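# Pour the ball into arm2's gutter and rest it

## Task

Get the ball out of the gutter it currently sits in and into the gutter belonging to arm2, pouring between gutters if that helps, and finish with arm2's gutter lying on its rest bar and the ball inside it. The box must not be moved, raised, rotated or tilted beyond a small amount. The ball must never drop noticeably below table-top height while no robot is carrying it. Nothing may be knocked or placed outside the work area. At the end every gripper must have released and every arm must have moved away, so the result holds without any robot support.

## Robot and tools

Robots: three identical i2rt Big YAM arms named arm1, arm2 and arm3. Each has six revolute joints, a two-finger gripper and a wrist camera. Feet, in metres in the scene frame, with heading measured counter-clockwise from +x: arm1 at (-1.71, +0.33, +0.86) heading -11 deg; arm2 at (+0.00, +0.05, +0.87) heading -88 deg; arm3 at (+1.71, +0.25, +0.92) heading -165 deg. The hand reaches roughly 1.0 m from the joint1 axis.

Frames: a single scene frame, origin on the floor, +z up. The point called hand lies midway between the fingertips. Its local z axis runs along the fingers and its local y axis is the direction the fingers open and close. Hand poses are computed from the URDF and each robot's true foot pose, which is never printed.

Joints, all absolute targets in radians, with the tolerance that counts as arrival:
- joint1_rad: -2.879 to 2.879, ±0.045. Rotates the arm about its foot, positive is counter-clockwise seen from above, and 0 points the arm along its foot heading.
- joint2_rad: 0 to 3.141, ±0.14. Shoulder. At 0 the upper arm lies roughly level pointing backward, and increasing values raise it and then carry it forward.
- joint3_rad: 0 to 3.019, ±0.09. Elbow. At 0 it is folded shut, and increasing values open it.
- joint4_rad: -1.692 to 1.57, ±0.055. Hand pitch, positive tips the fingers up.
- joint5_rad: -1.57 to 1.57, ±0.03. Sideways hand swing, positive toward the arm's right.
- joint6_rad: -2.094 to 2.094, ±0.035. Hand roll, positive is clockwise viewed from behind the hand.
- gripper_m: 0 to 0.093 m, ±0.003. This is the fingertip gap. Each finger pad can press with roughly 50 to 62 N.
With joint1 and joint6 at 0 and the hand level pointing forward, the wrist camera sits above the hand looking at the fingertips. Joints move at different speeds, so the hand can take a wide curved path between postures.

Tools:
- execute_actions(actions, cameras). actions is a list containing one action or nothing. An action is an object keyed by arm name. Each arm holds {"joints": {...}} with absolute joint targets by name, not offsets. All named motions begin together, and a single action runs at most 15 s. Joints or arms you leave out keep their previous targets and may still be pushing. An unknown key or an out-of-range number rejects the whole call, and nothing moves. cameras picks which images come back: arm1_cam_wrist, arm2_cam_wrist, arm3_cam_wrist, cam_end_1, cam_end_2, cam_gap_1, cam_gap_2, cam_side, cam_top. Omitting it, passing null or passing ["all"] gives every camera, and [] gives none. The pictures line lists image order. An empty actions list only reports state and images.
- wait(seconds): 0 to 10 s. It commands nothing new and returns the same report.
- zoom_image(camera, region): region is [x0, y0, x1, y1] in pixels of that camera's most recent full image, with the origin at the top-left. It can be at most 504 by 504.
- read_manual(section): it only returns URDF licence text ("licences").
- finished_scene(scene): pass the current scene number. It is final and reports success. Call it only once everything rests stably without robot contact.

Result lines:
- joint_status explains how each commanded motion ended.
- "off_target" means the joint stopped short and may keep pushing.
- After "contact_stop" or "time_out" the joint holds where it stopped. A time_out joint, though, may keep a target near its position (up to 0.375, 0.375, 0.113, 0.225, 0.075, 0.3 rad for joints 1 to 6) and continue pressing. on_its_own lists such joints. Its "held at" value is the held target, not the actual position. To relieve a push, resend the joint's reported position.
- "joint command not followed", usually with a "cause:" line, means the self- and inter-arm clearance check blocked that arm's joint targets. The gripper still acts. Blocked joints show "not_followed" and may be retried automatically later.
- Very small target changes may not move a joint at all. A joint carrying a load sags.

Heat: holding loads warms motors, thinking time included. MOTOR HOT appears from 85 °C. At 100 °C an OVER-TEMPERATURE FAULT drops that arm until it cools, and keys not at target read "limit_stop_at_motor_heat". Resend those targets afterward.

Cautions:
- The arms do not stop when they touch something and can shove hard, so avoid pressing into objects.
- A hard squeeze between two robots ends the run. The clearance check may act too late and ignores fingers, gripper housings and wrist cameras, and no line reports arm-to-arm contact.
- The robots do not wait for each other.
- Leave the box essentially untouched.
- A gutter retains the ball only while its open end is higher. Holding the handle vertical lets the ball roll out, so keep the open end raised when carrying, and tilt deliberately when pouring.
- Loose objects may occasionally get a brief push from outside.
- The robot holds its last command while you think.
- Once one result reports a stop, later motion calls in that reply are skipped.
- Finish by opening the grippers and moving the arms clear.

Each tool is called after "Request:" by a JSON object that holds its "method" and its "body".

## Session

Request:
{"method": "execute_actions", "body": {"actions": []}}

Scene clock: 0.00 s.
arm1.joint_positions: joint1_rad=+0.055 joint2_rad=+0.534 joint3_rad=+1.719 joint4_rad=-1.464 joint5_rad=-0.236 joint6_rad=+0.589 gripper_m=+0.095
arm1.joint_status: not commanded
arm1.hand: x=-1.6050 y=+0.3487 z=+1.5313 quat_wxyz=(-0.560, -0.213, -0.767, -0.229) (m; scene frame)
arm2.joint_positions: joint1_rad=-0.129 joint2_rad=+0.390 joint3_rad=+1.565 joint4_rad=-1.284 joint5_rad=+0.061 joint6_rad=+0.352 gripper_m=+0.094
arm2.joint_status: not commanded
arm2.hand: x=-0.0194 y=-0.0347 z=+1.5378 quat_wxyz=(-0.514, -0.641, -0.376, +0.428) (m; scene frame)
arm3.joint_positions: joint1_rad=+0.791 joint2_rad=+0.569 joint3_rad=+1.450 joint4_rad=-1.343 joint5_rad=+0.233 joint6_rad=-0.452 gripper_m=+0.095
arm3.joint_status: not commanded
arm3.hand: x=+1.5807 y=+0.0966 z=+1.4951 quat_wxyz=(-0.059, -0.660, -0.531, +0.529) (m; scene frame)
pictures: arm1_cam_wrist, arm2_cam_wrist, arm3_cam_wrist, cam_end_1, cam_end_2, cam_gap_1, cam_gap_2, cam_side, cam_top
Images, in order (width x height): arm1_cam_wrist 504x504, arm2_cam_wrist 504x504, arm3_cam_wrist 504x504, cam_end_1 896x504, cam_end_2 896x504, cam_gap_1 896x504, cam_gap_2 896x504, cam_side 896x504, cam_top 896x504.

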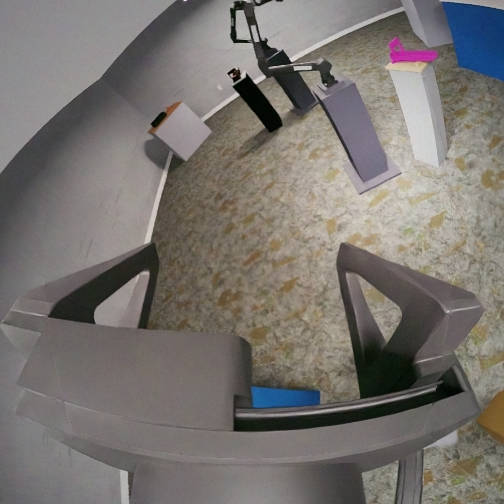

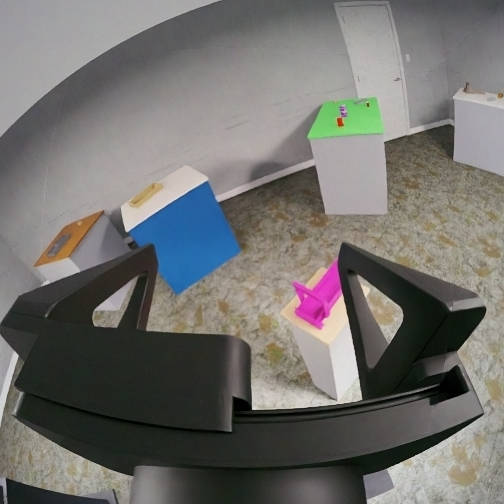

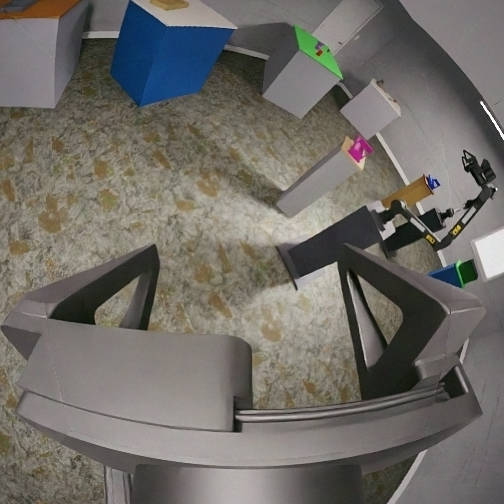

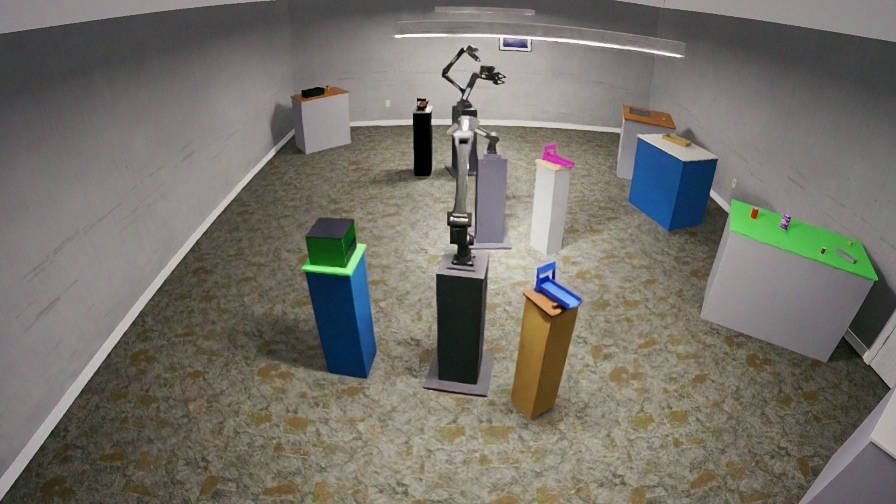

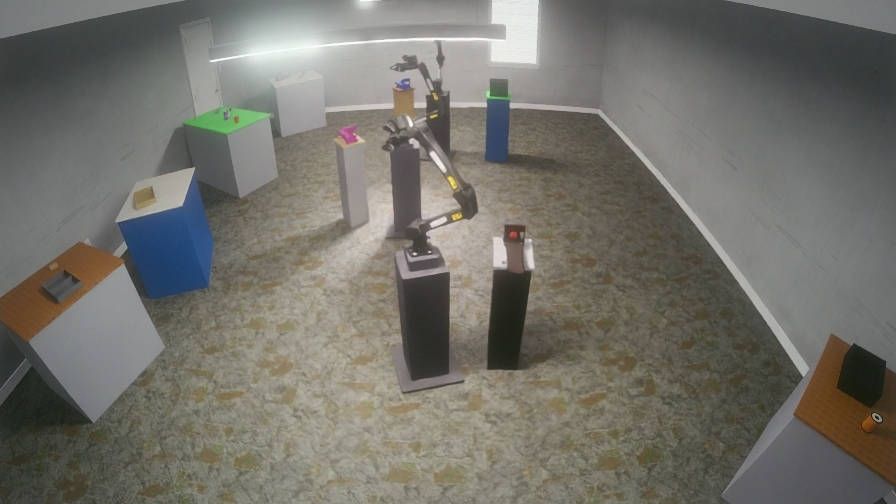

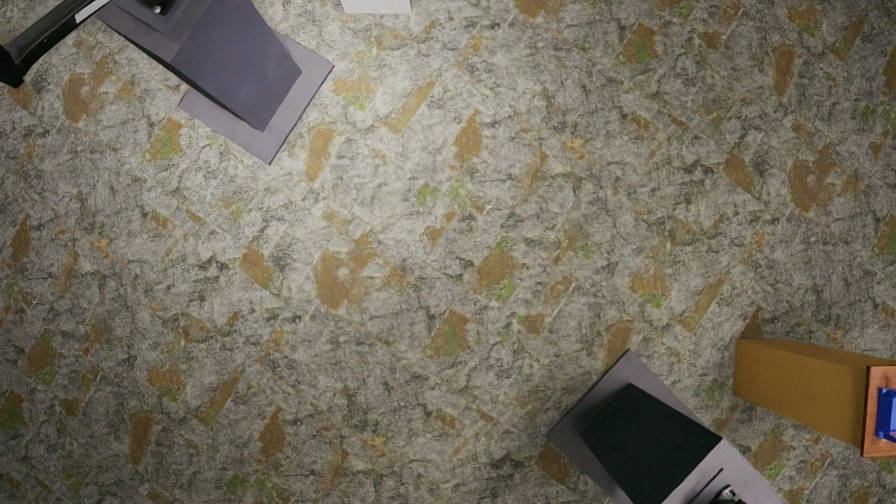

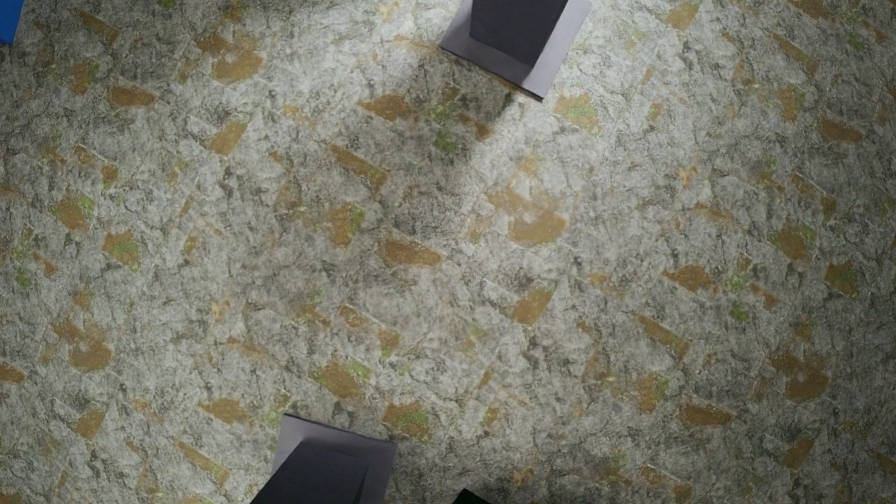

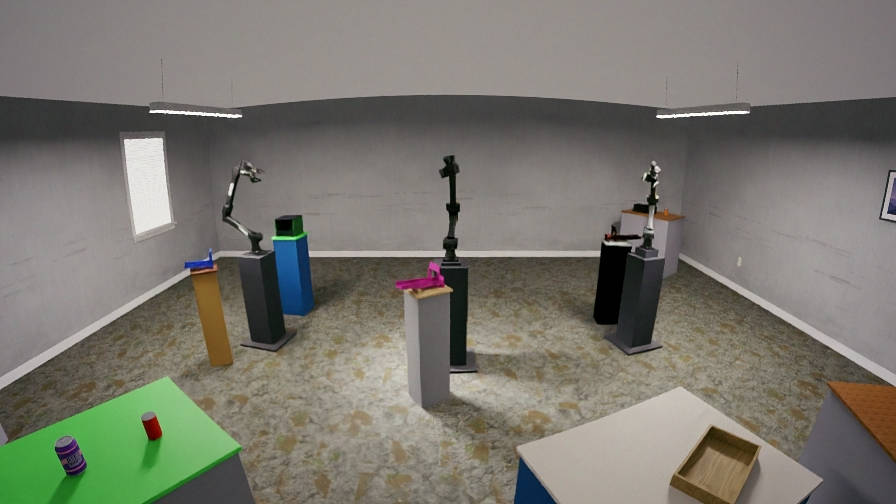

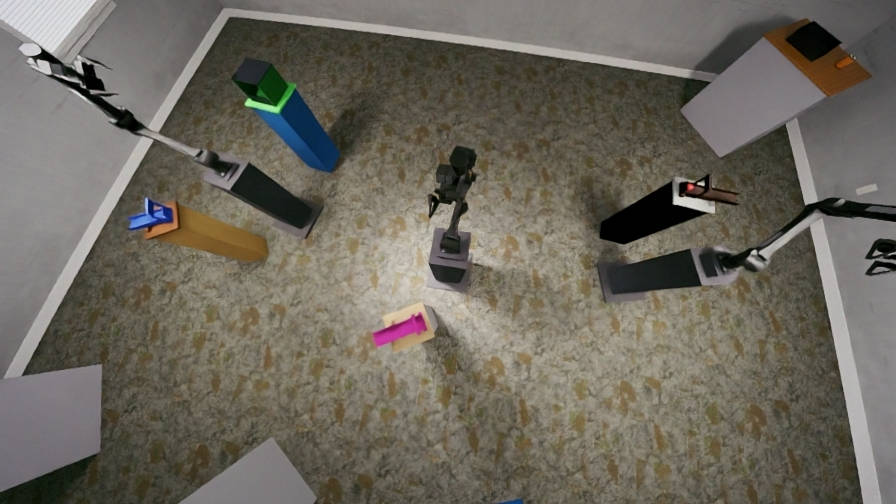

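Request:
{"method": "execute_actions", "body": {"actions": [{"arm2":{"joints":{"joint1_rad":-0.26,"joint2_rad":1.62,"joint3_rad":1.62,"joint4_rad":-1.55,"joint5_rad":0,"joint6_rad":-0.57}},"arm3":{"joints":{"joint1_rad":-1.64,"joint2_rad":1.62,"joint3_rad":1.55,"joint4_rad":-1.47,"joint5_rad":0,"joint6_rad":0.28}}}], "cameras": ["arm2_cam_wrist","arm3_cam_wrist","cam_top"]}}

Scene clock: 14.40 s.
arm1.joint_positions: joint1_rad=+0.055 joint2_rad=+0.534 joint3_rad=+1.719 joint4_rad=-1.464 joint5_rad=-0.236 joint6_rad=+0.589 gripper_m=+0.095
arm1.joint_status: not commanded
arm1.hand: x=-1.6050 y=+0.3487 z=+1.5313 quat_wxyz=(-0.560, -0.213, -0.767, -0.229) (m; scene frame)
arm2.joint_positions: joint1_rad=-0.254 joint2_rad=+1.627 joint3_rad=+1.606 joint4_rad=-1.536 joint5_rad=+0.004 joint6_rad=-0.555 gripper_m=+0.094
arm2.joint_status: all done
arm2.hand: x=-0.1128 y=-0.4322 z=+1.1272 quat_wxyz=(-0.001, -0.582, -0.813, +0.009) (m; scene frame)
arm3.joint_positions: joint1_rad=-1.648 joint2_rad=+1.640 joint3_rad=+1.534 joint4_rad=-1.461 joint5_rad=+0.000 joint6_rad=+0.270 gripper_m=+0.095
arm3.joint_status: all done
arm3.hand: x=+1.6267 y=+0.7370 z=+1.1335 quat_wxyz=(+0.001, -0.674, +0.738, +0.001) (m; scene frame)
pictures: arm2_cam_wrist, arm3_cam_wrist, cam_top
Images, in order (width x height): arm2_cam_wrist 504x504, arm3_cam_wrist 504x504, cam_top 896x504.

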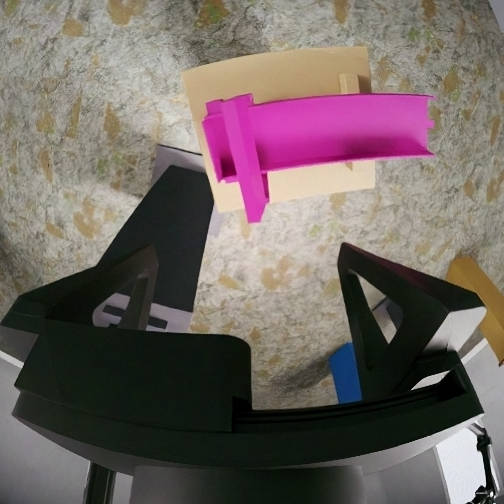

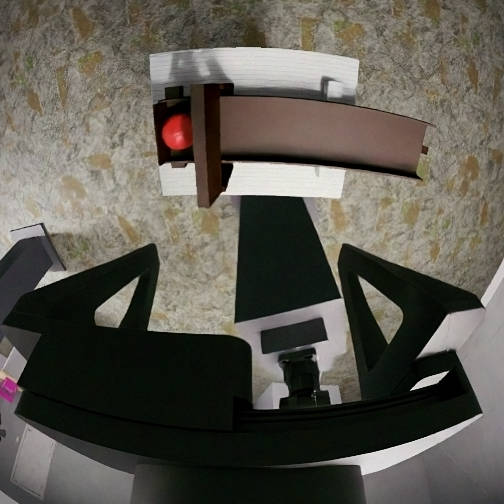

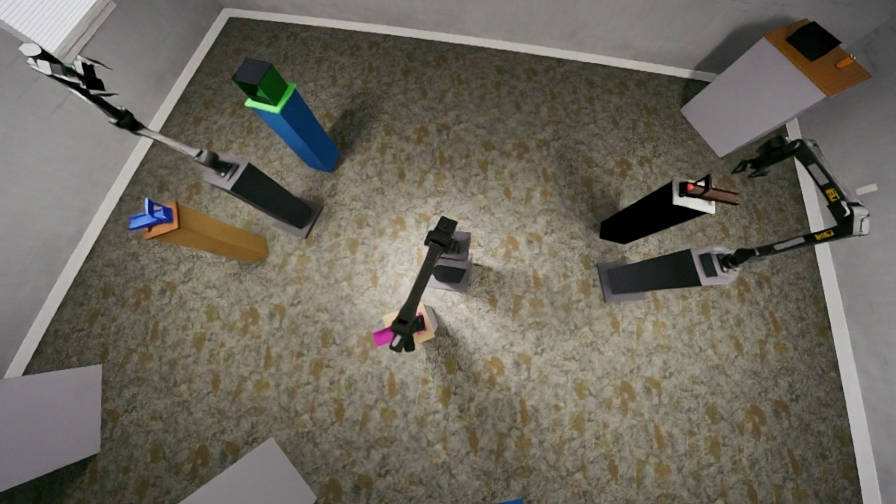

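Request:
{"method": "execute_actions", "body": {"actions": [{"arm2":{"joints":{"joint1_rad":-0.238,"joint2_rad":1.712,"joint3_rad":1.455,"joint4_rad":-1.3,"joint6_rad":-0.55}},"arm3":{"joints":{"joint1_rad":-1.578,"joint2_rad":1.735,"joint3_rad":1.42,"joint4_rad":-1.23,"joint6_rad":0.34}}}], "cameras": ["arm2_cam_wrist","arm3_cam_wrist","cam_end_2","cam_side"]}}

Scene clock: 32.70 s.
arm1.joint_positions: joint1_rad=+0.055 joint2_rad=+0.534 joint3_rad=+1.719 joint4_rad=-1.464 joint5_rad=-0.236 joint6_rad=+0.589 gripper_m=+0.095
arm1.joint_status: not commanded
arm1.hand: x=-1.6050 y=+0.3487 z=+1.5313 quat_wxyz=(-0.560, -0.213, -0.767, -0.229) (m; scene frame)
arm2.joint_positions: joint1_rad=-0.248 joint2_rad=+1.734 joint3_rad=+1.441 joint4_rad=-1.316 joint5_rad=+0.004 joint6_rad=-0.555 gripper_m=+0.094
arm2.joint_status: all done
arm2.hand: x=-0.1124 y=-0.4435 z=+1.0134 quat_wxyz=(+0.008, -0.580, -0.815, -0.015) (m; scene frame)
arm3.joint_positions: joint1_rad=-1.572 joint2_rad=+1.749 joint3_rad=+1.409 joint4_rad=-1.241 joint5_rad=+0.000 joint6_rad=+0.329 gripper_m=+0.095
arm3.joint_status: all done
arm3.hand: x=+1.5858 y=+0.7453 z=+1.0343 quat_wxyz=(-0.002, -0.681, +0.733, -0.004) (m; scene frame)
pictures: arm2_cam_wrist, arm3_cam_wrist, cam_end_2, cam_side
Images, in order (width x height): arm2_cam_wrist 504x504, arm3_cam_wrist 504x504, cam_end_2 896x504, cam_side 896x504.

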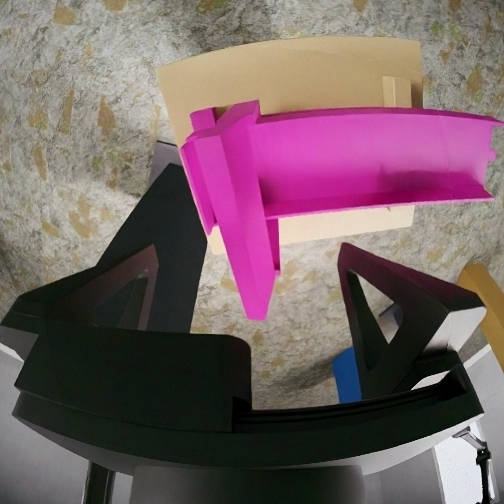

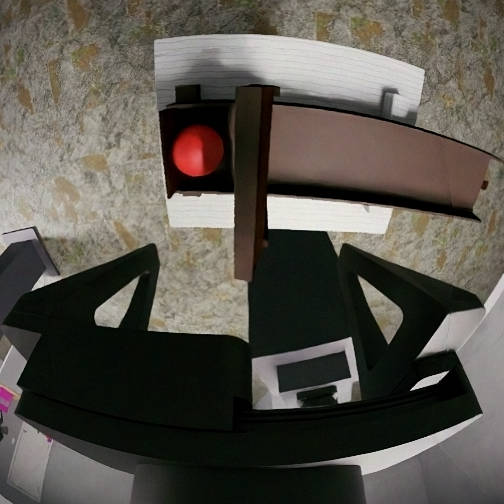

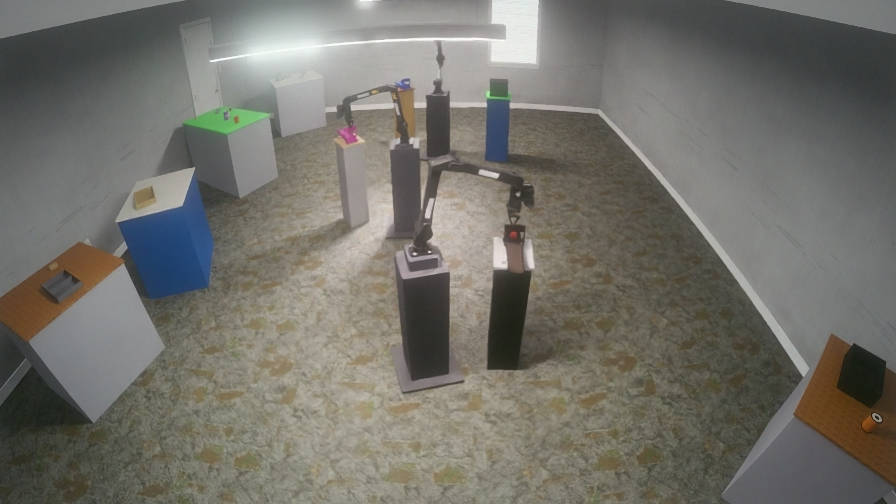

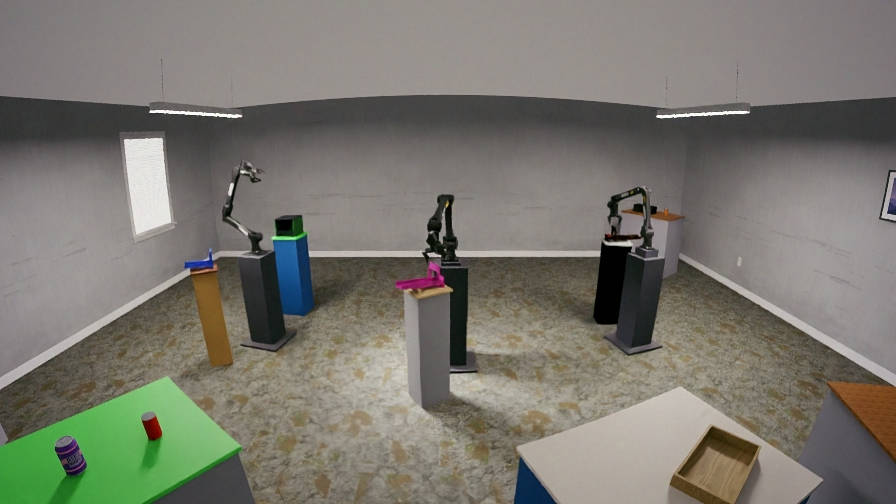

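Request:
{"method": "execute_actions", "body": {"actions": [{"arm2":{"joints":{"joint2_rad":1.785,"joint3_rad":1.405,"joint4_rad":-1.18}},"arm3":{"joints":{"joint2_rad":1.82,"joint3_rad":1.385,"joint4_rad":-1.11}}}], "cameras": []}}

Request:
{"method": "execute_actions", "body": {"actions": [{"arm2":{"joints":{"gripper_m":0.0}},"arm3":{"joints":{"gripper_m":0.0}}}], "cameras": ["arm2_cam_wrist","arm3_cam_wrist"]}}

Scene clock: 47.10 s.
arm1.joint_positions: joint1_rad=+0.055 joint2_rad=+0.534 joint3_rad=+1.719 joint4_rad=-1.464 joint5_rad=-0.236 joint6_rad=+0.589 gripper_m=+0.095
arm1.joint_status: not commanded
arm1.hand: x=-1.6050 y=+0.3487 z=+1.5313 quat_wxyz=(-0.560, -0.213, -0.767, -0.229) (m; scene frame)
arm2.joint_positions: joint1_rad=-0.248 joint2_rad=+1.788 joint3_rad=+1.402 joint4_rad=-1.196 joint5_rad=+0.004 joint6_rad=-0.555 gripper_m=+0.094
arm2.joint_status: all done
arm2.hand: x=-0.1156 y=-0.4577 z=+0.9724 quat_wxyz=(+0.003, -0.580, -0.815, -0.002) (m; scene frame)
arm3.joint_positions: joint1_rad=-1.572 joint2_rad=+1.816 joint3_rad=+1.383 joint4_rad=-1.121 joint5_rad=+0.000 joint6_rad=+0.329 gripper_m=+0.095
arm3.joint_status: all done
arm3.hand: x=+1.5816 y=+0.7616 z=+0.9914 quat_wxyz=(+0.004, -0.680, +0.733, +0.007) (m; scene frame)
pictures: none
No camera images: the call's "cameras" was empty. Leave "cameras" out to get every camera's image.

Scene clock: 47.90 s.
arm1.joint_positions: joint1_rad=+0.055 joint2_rad=+0.534 joint3_rad=+1.719 joint4_rad=-1.464 joint5_rad=-0.236 joint6_rad=+0.589 gripper_m=+0.095
arm1.joint_status: not commanded
arm1.hand: x=-1.6050 y=+0.3487 z=+1.5313 quat_wxyz=(-0.560, -0.213, -0.767, -0.229) (m; scene frame)
arm2.joint_positions: joint1_rad=-0.243 joint2_rad=+1.764 joint3_rad=+1.405 joint4_rad=-1.180 joint5_rad=+0.036 joint6_rad=-0.557 gripper_m=+0.012
arm2.joint_status: gripper_m off_target (ended at +0.012, target +0.000)
arm2.hand: x=-0.1196 y=-0.4624 z=+0.9853 quat_wxyz=(+0.010, -0.577, -0.816, +0.023) (m; scene frame)
arm3.joint_positions: joint1_rad=-1.573 joint2_rad=+1.814 joint3_rad=+1.383 joint4_rad=-1.122 joint5_rad=+0.009 joint6_rad=+0.340 gripper_m=+0.015
arm3.joint_status: gripper_m off_target (ended at +0.015, target +0.000)
arm3.hand: x=+1.5832 y=+0.7621 z=+0.9922 quat_wxyz=(+0.008, -0.676, +0.737, +0.006) (m; scene frame)
pictures: arm2_cam_wrist, arm3_cam_wrist
Images, in order (width x height): arm2_cam_wrist 504x504, arm3_cam_wrist 504x504.

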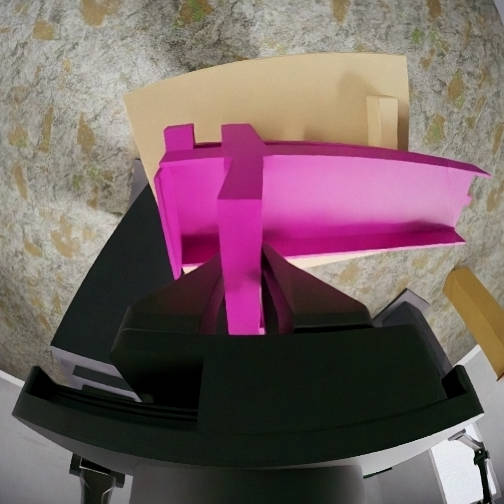

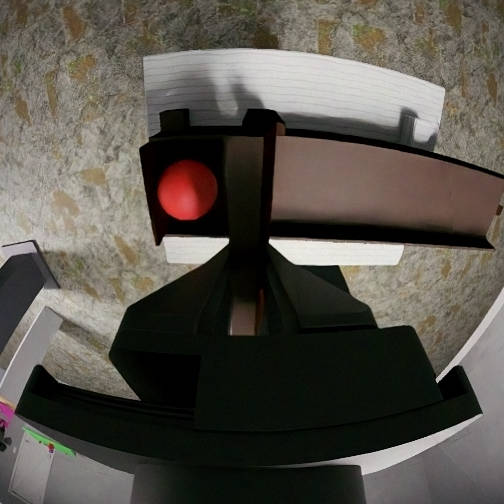

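Request:
{"method": "execute_actions", "body": {"actions": [{"arm2":{"joints":{"joint3_rad":1.7,"joint4_rad":-1.45}},"arm3":{"joints":{"joint3_rad":1.62,"joint4_rad":-1.33,"joint5_rad":0.38}}}], "cameras": ["arm3_cam_wrist"]}}

Request:
{"method": "execute_actions", "body": {"actions": [{"arm2":{"joints":{"joint1_rad":0.8,"joint2_rad":1.6,"joint6_rad":-1.57}},"arm3":{"joints":{"joint2_rad":1.65,"joint4_rad":-1.24,"joint6_rad":-0.6}}}], "cameras": ["arm3_cam_wrist"]}}

Request:
{"method": "execute_actions", "body": {"actions": [{"arm3":{"joints":{"joint4_rad":-1.13}}}], "cameras": []}}

Request:
{"method": "execute_actions", "body": {"actions": [{"arm2":{"joints":{"joint1_rad":1.65,"joint2_rad":2.03,"joint3_rad":1.77,"joint4_rad":-0.85}},"arm3":{"joints":{"joint1_rad":-0.9,"joint5_rad":0,"joint6_rad":-1.57}}}], "cameras": ["arm3_cam_wrist"]}}

Request:
{"method": "execute_actions", "body": {"actions": [{"arm3":{"joints":{"joint1_rad":-0.145}}}], "cameras": ["arm3_cam_wrist","cam_gap_2","cam_side"]}}

Request:
{"method": "zoom_image", "body": {"camera": "cam_side", "region": [430, 170, 680, 300]}}

Scene clock: 76.30 s.
arm1.joint_positions: joint1_rad=+0.055 joint2_rad=+0.534 joint3_rad=+1.719 joint4_rad=-1.464 joint5_rad=-0.236 joint6_rad=+0.589 gripper_m=+0.095
arm1.joint_status: not commanded
arm1.hand: x=-1.6050 y=+0.3487 z=+1.5313 quat_wxyz=(-0.560, -0.213, -0.767, -0.229) (m; scene frame)
arm2.joint_positions: joint1_rad=-0.243 joint2_rad=+1.791 joint3_rad=+1.644 joint4_rad=-1.437 joint5_rad=+0.001 joint6_rad=-0.557 gripper_m=+0.011
arm2.joint_status: all done
arm2.hand: x=-0.1178 y=-0.4819 z=+1.0595 quat_wxyz=(+0.002, -0.577, -0.817, -0.004) (m; scene frame)
arm3.joint_positions: joint1_rad=-1.571 joint2_rad=+1.820 joint3_rad=+1.565 joint4_rad=-1.320 joint5_rad=+0.371 joint6_rad=+0.341 gripper_m=+0.012
arm3.joint_status: all done
arm3.hand: x=+1.6363 y=+0.7960 z=+1.0666 quat_wxyz=(+0.162, -0.665, +0.723, -0.088) (m; scene frame)
pictures: arm3_cam_wrist
Images, in order (width x height): arm3_cam_wrist 504x504.

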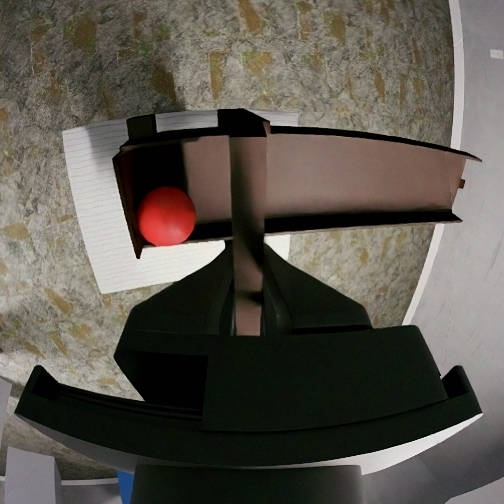

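Scene clock: 78.17 s.
arm1.joint_positions: joint1_rad=+0.055 joint2_rad=+0.534 joint3_rad=+1.719 joint4_rad=-1.464 joint5_rad=-0.236 joint6_rad=+0.589 gripper_m=+0.095
arm1.joint_status: not commanded
arm1.hand: x=-1.6050 y=+0.3487 z=+1.5313 quat_wxyz=(-0.560, -0.213, -0.767, -0.229) (m; scene frame)
arm2.joint_positions: joint1_rad=+0.807 joint2_rad=+1.612 joint3_rad=+1.655 joint4_rad=-1.439 joint5_rad=-0.004 joint6_rad=-1.554 gripper_m=+0.011
arm2.joint_status: all done
arm2.hand: x=+0.3926 y=-0.3049 z=+1.1556 quat_wxyz=(-0.036, +0.396, -0.914, +0.080) (m; scene frame)
arm3.joint_positions: joint1_rad=-1.571 joint2_rad=+1.652 joint3_rad=+1.565 joint4_rad=-1.253 joint5_rad=+0.373 joint6_rad=-0.589 gripper_m=+0.012
arm3.joint_status: all done
arm3.hand: x=+1.6354 y=+0.8005 z=+1.1577 quat_wxyz=(+0.199, -0.905, +0.366, -0.084) (m; scene frame)
pictures: arm3_cam_wrist
Images, in order (width x height): arm3_cam_wrist 504x504.

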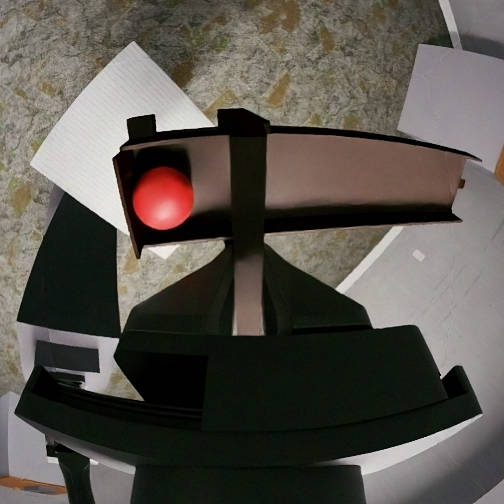

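Scene clock: 78.90 s.
arm1.joint_positions: joint1_rad=+0.055 joint2_rad=+0.534 joint3_rad=+1.719 joint4_rad=-1.464 joint5_rad=-0.236 joint6_rad=+0.589 gripper_m=+0.095
arm1.joint_status: not commanded
arm1.hand: x=-1.6050 y=+0.3487 z=+1.5313 quat_wxyz=(-0.560, -0.213, -0.767, -0.229) (m; scene frame)
arm2.joint_positions: joint1_rad=+0.807 joint2_rad=+1.612 joint3_rad=+1.655 joint4_rad=-1.439 joint5_rad=-0.004 joint6_rad=-1.555 gripper_m=+0.011
arm2.joint_status: not commanded
arm2.hand: x=+0.3926 y=-0.3049 z=+1.1556 quat_wxyz=(-0.036, +0.396, -0.914, +0.080) (m; scene frame)
arm3.joint_positions: joint1_rad=-1.571 joint2_rad=+1.652 joint3_rad=+1.565 joint4_rad=-1.151 joint5_rad=+0.373 joint6_rad=-0.589 gripper_m=+0.012
arm3.joint_status: all done
arm3.hand: x=+1.6296 y=+0.8227 z=+1.1643 quat_wxyz=(+0.239, -0.895, +0.372, -0.055) (m; scene frame)
pictures: none
No camera images: the call's "cameras" was empty. Leave "cameras" out to get every camera's image.

Scene clock: 80.83 s.
arm1.joint_positions: joint1_rad=+0.055 joint2_rad=+0.534 joint3_rad=+1.719 joint4_rad=-1.464 joint5_rad=-0.236 joint6_rad=+0.589 gripper_m=+0.095
arm1.joint_status: not commanded
arm1.hand: x=-1.6050 y=+0.3487 z=+1.5313 quat_wxyz=(-0.560, -0.213, -0.767, -0.229) (m; scene frame)
arm2.joint_positions: joint1_rad=+1.641 joint2_rad=+2.064 joint3_rad=+1.734 joint4_rad=-0.874 joint5_rad=-0.001 joint6_rad=-1.557 gripper_m=+0.011
arm2.joint_status: all done
arm2.hand: x=+0.7073 y=+0.1185 z=+0.9523 quat_wxyz=(-0.135, +0.724, -0.665, +0.122) (m; scene frame)
arm3.joint_positions: joint1_rad=-0.898 joint2_rad=+1.655 joint3_rad=+1.565 joint4_rad=-1.141 joint5_rad=-0.001 joint6_rad=-1.559 gripper_m=+0.012
arm3.joint_status: all done
arm3.hand: x=+1.2474 y=+0.5980 z=+1.1520 quat_wxyz=(+0.150, -0.884, -0.436, +0.077) (m; scene frame)
pictures: arm3_cam_wrist
Images, in order (width x height): arm3_cam_wrist 504x504.

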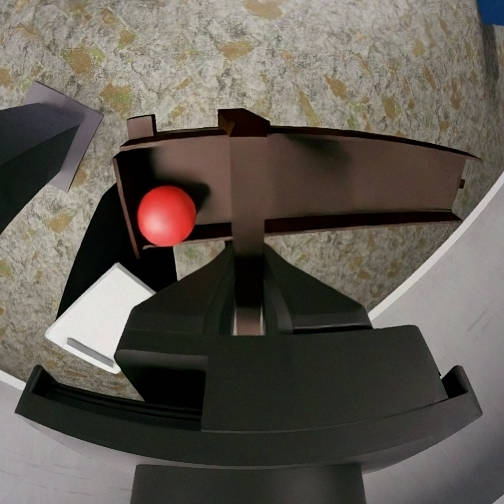

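Scene clock: 82.40 s.
arm1.joint_positions: joint1_rad=+0.055 joint2_rad=+0.534 joint3_rad=+1.719 joint4_rad=-1.464 joint5_rad=-0.236 joint6_rad=+0.589 gripper_m=+0.095
arm1.joint_status: not commanded
arm1.hand: x=-1.6050 y=+0.3487 z=+1.5313 quat_wxyz=(-0.560, -0.213, -0.767, -0.229) (m; scene frame)
arm2.joint_positions: joint1_rad=+1.641 joint2_rad=+2.064 joint3_rad=+1.734 joint4_rad=-0.874 joint5_rad=-0.001 joint6_rad=-1.557 gripper_m=+0.011
arm2.joint_status: not commanded
arm2.hand: x=+0.7073 y=+0.1185 z=+0.9523 quat_wxyz=(-0.135, +0.724, -0.665, +0.122) (m; scene frame)
arm3.joint_positions: joint1_rad=-0.141 joint2_rad=+1.656 joint3_rad=+1.565 joint4_rad=-1.141 joint5_rad=-0.001 joint6_rad=-1.562 gripper_m=+0.012
arm3.joint_status: all done
arm3.hand: x=+1.1349 y=+0.1816 z=+1.1518 quat_wxyz=(+0.111, -0.659, -0.733, +0.127) (m; scene frame)
pictures: arm3_cam_wrist, cam_gap_2, cam_side
Images, in order (width x height): arm3_cam_wrist 504x504, cam_gap_2 896x504, cam_side 896x504.

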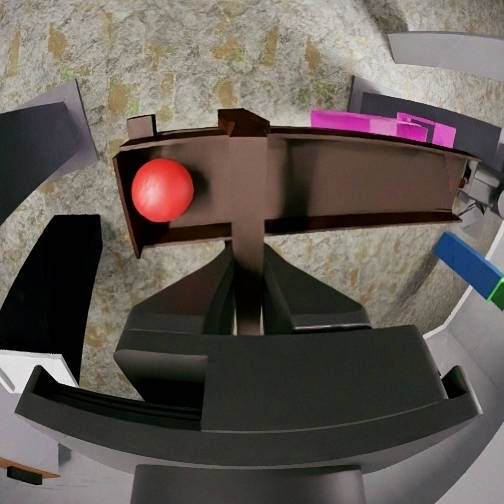

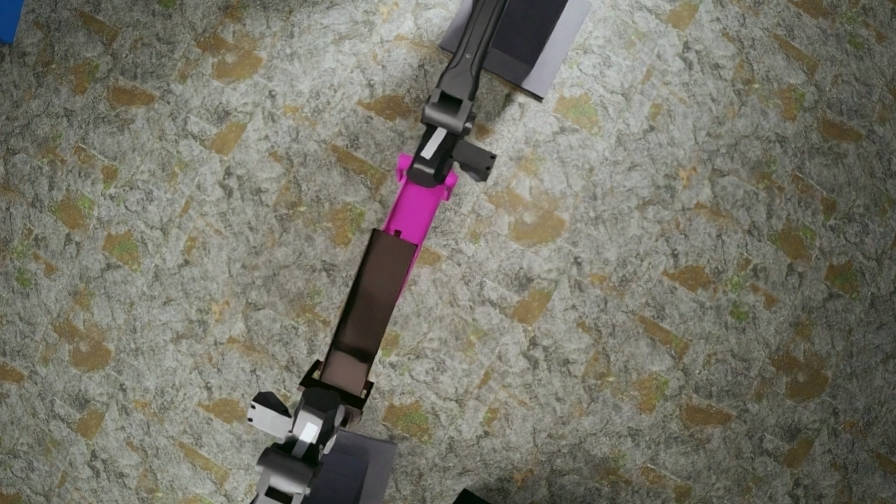

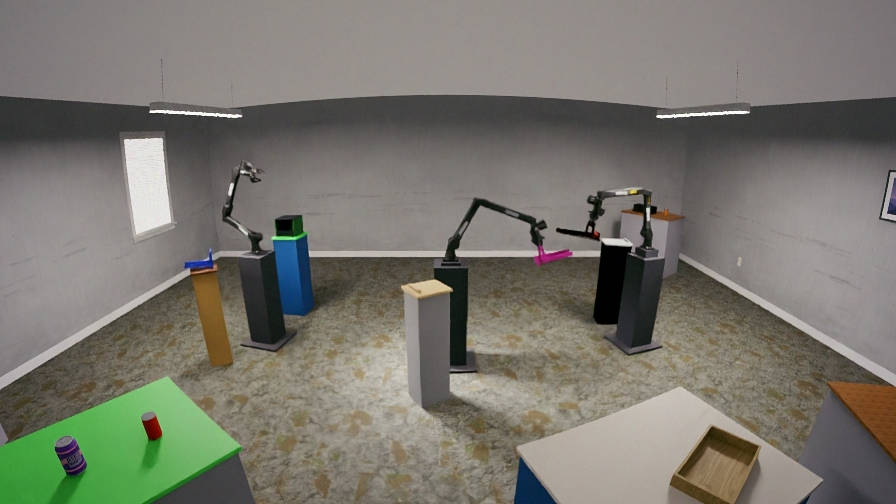

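Region (430, 170, 680, 300) of cam_side's 896x504 image, scaled by 2.016, with more detail than that image has; it fills the top 262 rows of this view, and the rest is white.

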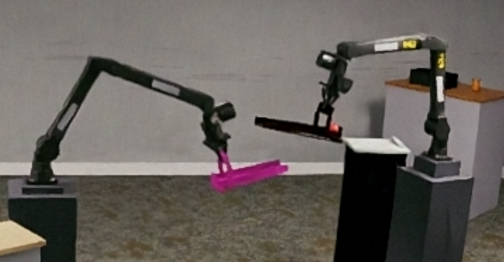

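Request:
{"method": "execute_actions", "body": {"actions": [{"arm3":{"joints":{"joint1_rad":-0.2,"joint2_rad":1.775,"joint3_rad":1.8,"joint4_rad":-1.2}}}], "cameras": ["arm3_cam_wrist","cam_gap_2","cam_side","cam_end_2"]}}

Request:
{"method": "zoom_image", "body": {"camera": "cam_side", "region": [430, 170, 680, 300]}}

Request:
{"method": "zoom_image", "body": {"camera": "cam_end_2", "region": [340, 110, 500, 260]}}

Scene clock: 102.77 s.
arm1.joint_positions: joint1_rad=+0.055 joint2_rad=+0.534 joint3_rad=+1.719 joint4_rad=-1.464 joint5_rad=-0.236 joint6_rad=+0.589 gripper_m=+0.095
arm1.joint_status: not commanded
arm1.hand: x=-1.6050 y=+0.3487 z=+1.5313 quat_wxyz=(-0.560, -0.213, -0.767, -0.229) (m; scene frame)
arm2.joint_positions: joint1_rad=+1.641 joint2_rad=+2.064 joint3_rad=+1.734 joint4_rad=-0.874 joint5_rad=-0.001 joint6_rad=-1.557 gripper_m=+0.011
arm2.joint_status: not commanded
arm2.hand: x=+0.7073 y=+0.1185 z=+0.9523 quat_wxyz=(-0.135, +0.724, -0.665, +0.122) (m; scene frame)
arm3.joint_positions: joint1_rad=-0.205 joint2_rad=+1.791 joint3_rad=+1.716 joint4_rad=-1.198 joint5_rad=+0.000 joint6_rad=-1.563 gripper_m=+0.012
arm3.joint_status: all done
arm3.hand: x=+1.0916 y=+0.2165 z=+1.1375 quat_wxyz=(+0.102, -0.684, -0.714, +0.108) (m; scene frame)
pictures: arm3_cam_wrist, cam_end_2, cam_gap_2, cam_side
Images, in order (width x height): arm3_cam_wrist 504x504, cam_end_2 896x504, cam_gap_2 896x504, cam_side 896x504.

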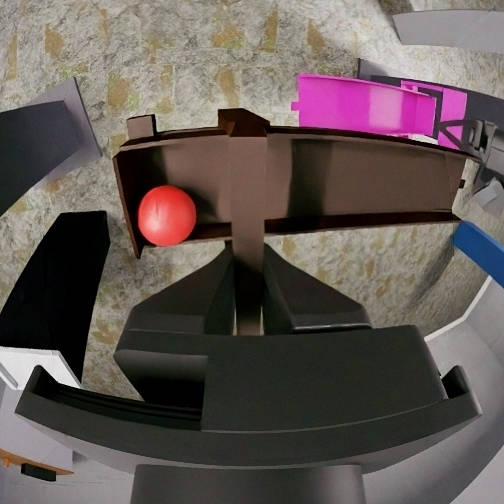

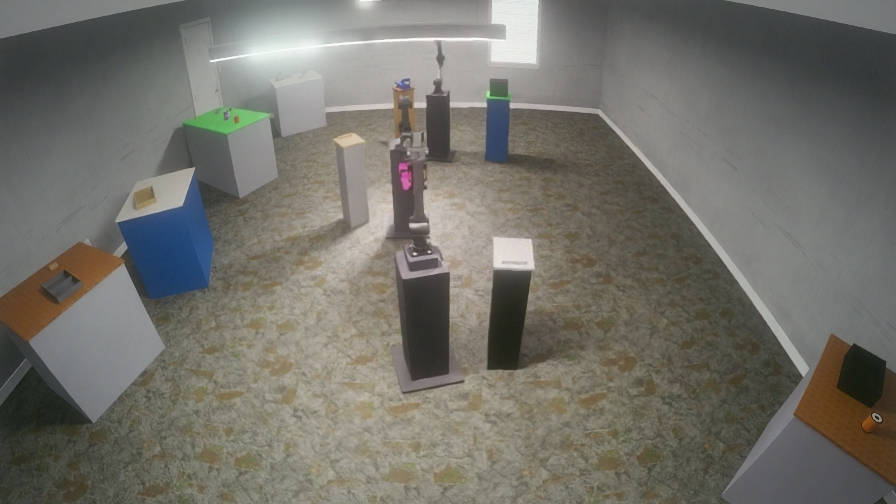

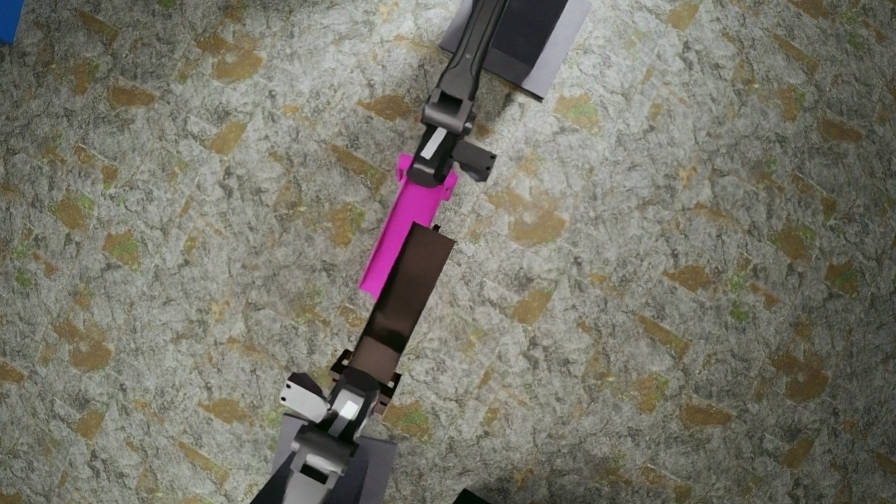

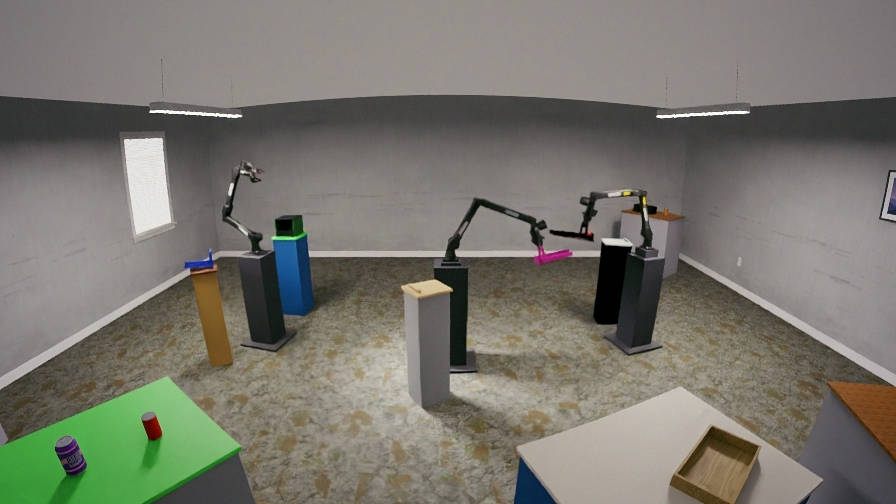

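Region (430, 170, 680, 300) of cam_side's 896x504 image, scaled by 2.016, with more detail than that image has; it fills the top 262 rows of this view, and the rest is white.

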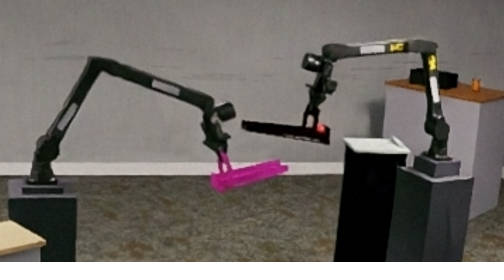

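Region (340, 110, 500, 260) of cam_end_2's 896x504 image, scaled by 3.150, with more detail than that image has; it fills the top 472 rows of this view, and the rest is white.

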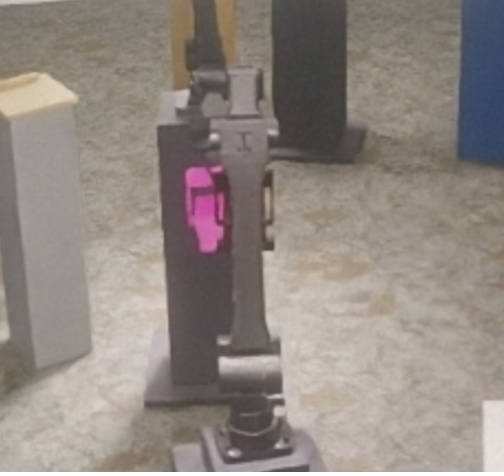

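Request:
{"method": "execute_actions", "body": {"actions": [{"arm3":{"joints":{"joint1_rad":-0.145}}}], "cameras": ["arm3_cam_wrist","cam_gap_2"]}}

Scene clock: 112.83 s.
arm1.joint_positions: joint1_rad=+0.055 joint2_rad=+0.534 joint3_rad=+1.719 joint4_rad=-1.464 joint5_rad=-0.236 joint6_rad=+0.589 gripper_m=+0.095
arm1.joint_status: not commanded
arm1.hand: x=-1.6050 y=+0.3487 z=+1.5313 quat_wxyz=(-0.560, -0.213, -0.767, -0.229) (m; scene frame)
arm2.joint_positions: joint1_rad=+1.641 joint2_rad=+2.064 joint3_rad=+1.734 joint4_rad=-0.874 joint5_rad=-0.001 joint6_rad=-1.557 gripper_m=+0.011
arm2.joint_status: not commanded
arm2.hand: x=+0.7073 y=+0.1185 z=+0.9523 quat_wxyz=(-0.135, +0.724, -0.665, +0.122) (m; scene frame)
arm3.joint_positions: joint1_rad=-0.138 joint2_rad=+1.791 joint3_rad=+1.716 joint4_rad=-1.198 joint5_rad=+0.000 joint6_rad=-1.563 gripper_m=+0.012
arm3.joint_status: all done
arm3.hand: x=+1.0951 y=+0.1752 z=+1.1375 quat_wxyz=(+0.098, -0.660, -0.737, +0.111) (m; scene frame)
pictures: arm3_cam_wrist, cam_gap_2
Images, in order (width x height): arm3_cam_wrist 504x504, cam_gap_2 896x504.

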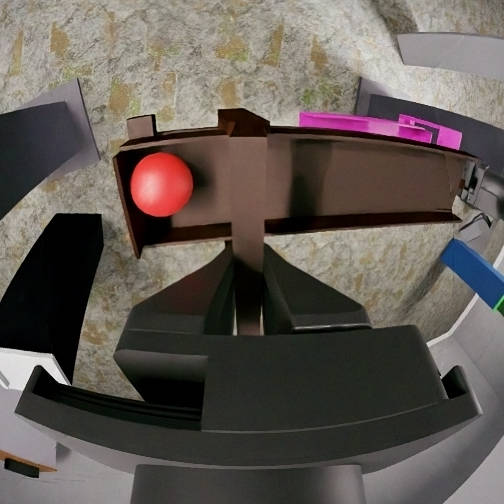

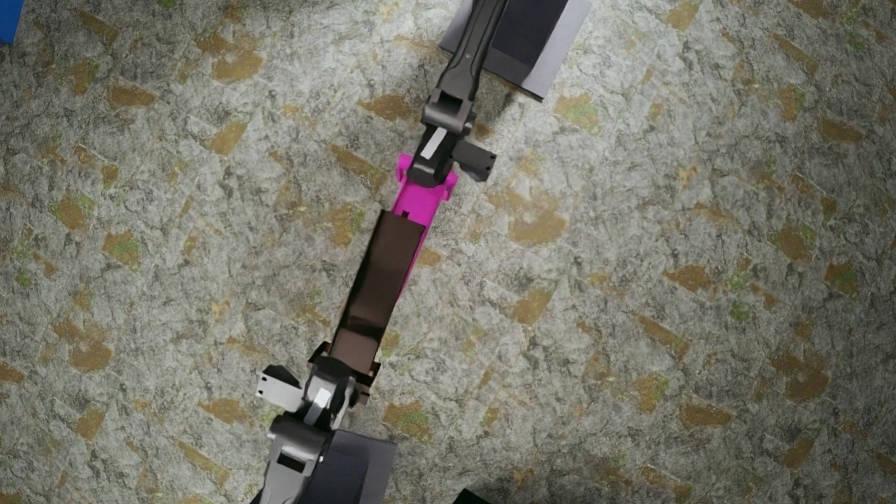

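Request:
{"method": "execute_actions", "body": {"actions": [{"arm3":{"joints":{"joint1_rad":-0.168}}}], "cameras": ["cam_gap_2"]}}

Scene clock: 121.80 s.
arm1.joint_positions: joint1_rad=+0.055 joint2_rad=+0.534 joint3_rad=+1.719 joint4_rad=-1.464 joint5_rad=-0.236 joint6_rad=+0.589 gripper_m=+0.095
arm1.joint_status: not commanded
arm1.hand: x=-1.6050 y=+0.3487 z=+1.5313 quat_wxyz=(-0.560, -0.213, -0.767, -0.229) (m; scene frame)
arm2.joint_positions: joint1_rad=+1.641 joint2_rad=+2.064 joint3_rad=+1.734 joint4_rad=-0.874 joint5_rad=-0.001 joint6_rad=-1.557 gripper_m=+0.011
arm2.joint_status: not commanded
arm2.hand: x=+0.7073 y=+0.1185 z=+0.9523 quat_wxyz=(-0.135, +0.724, -0.665, +0.122) (m; scene frame)
arm3.joint_positions: joint1_rad=-0.165 joint2_rad=+1.791 joint3_rad=+1.716 joint4_rad=-1.198 joint5_rad=+0.000 joint6_rad=-1.563 gripper_m=+0.012
arm3.joint_status: all done
arm3.hand: x=+1.0934 y=+0.1918 z=+1.1375 quat_wxyz=(+0.099, -0.670, -0.728, +0.110) (m; scene frame)
pictures: cam_gap_2
Images, in order (width x height): cam_gap_2 896x504.

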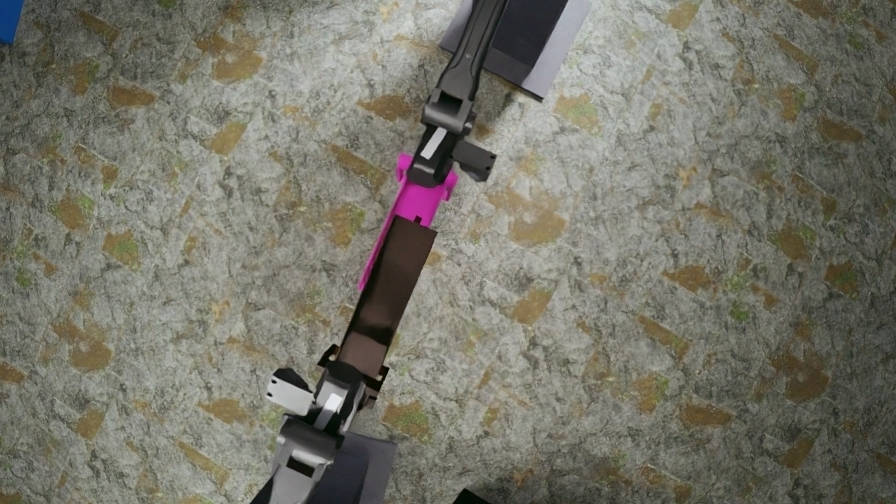

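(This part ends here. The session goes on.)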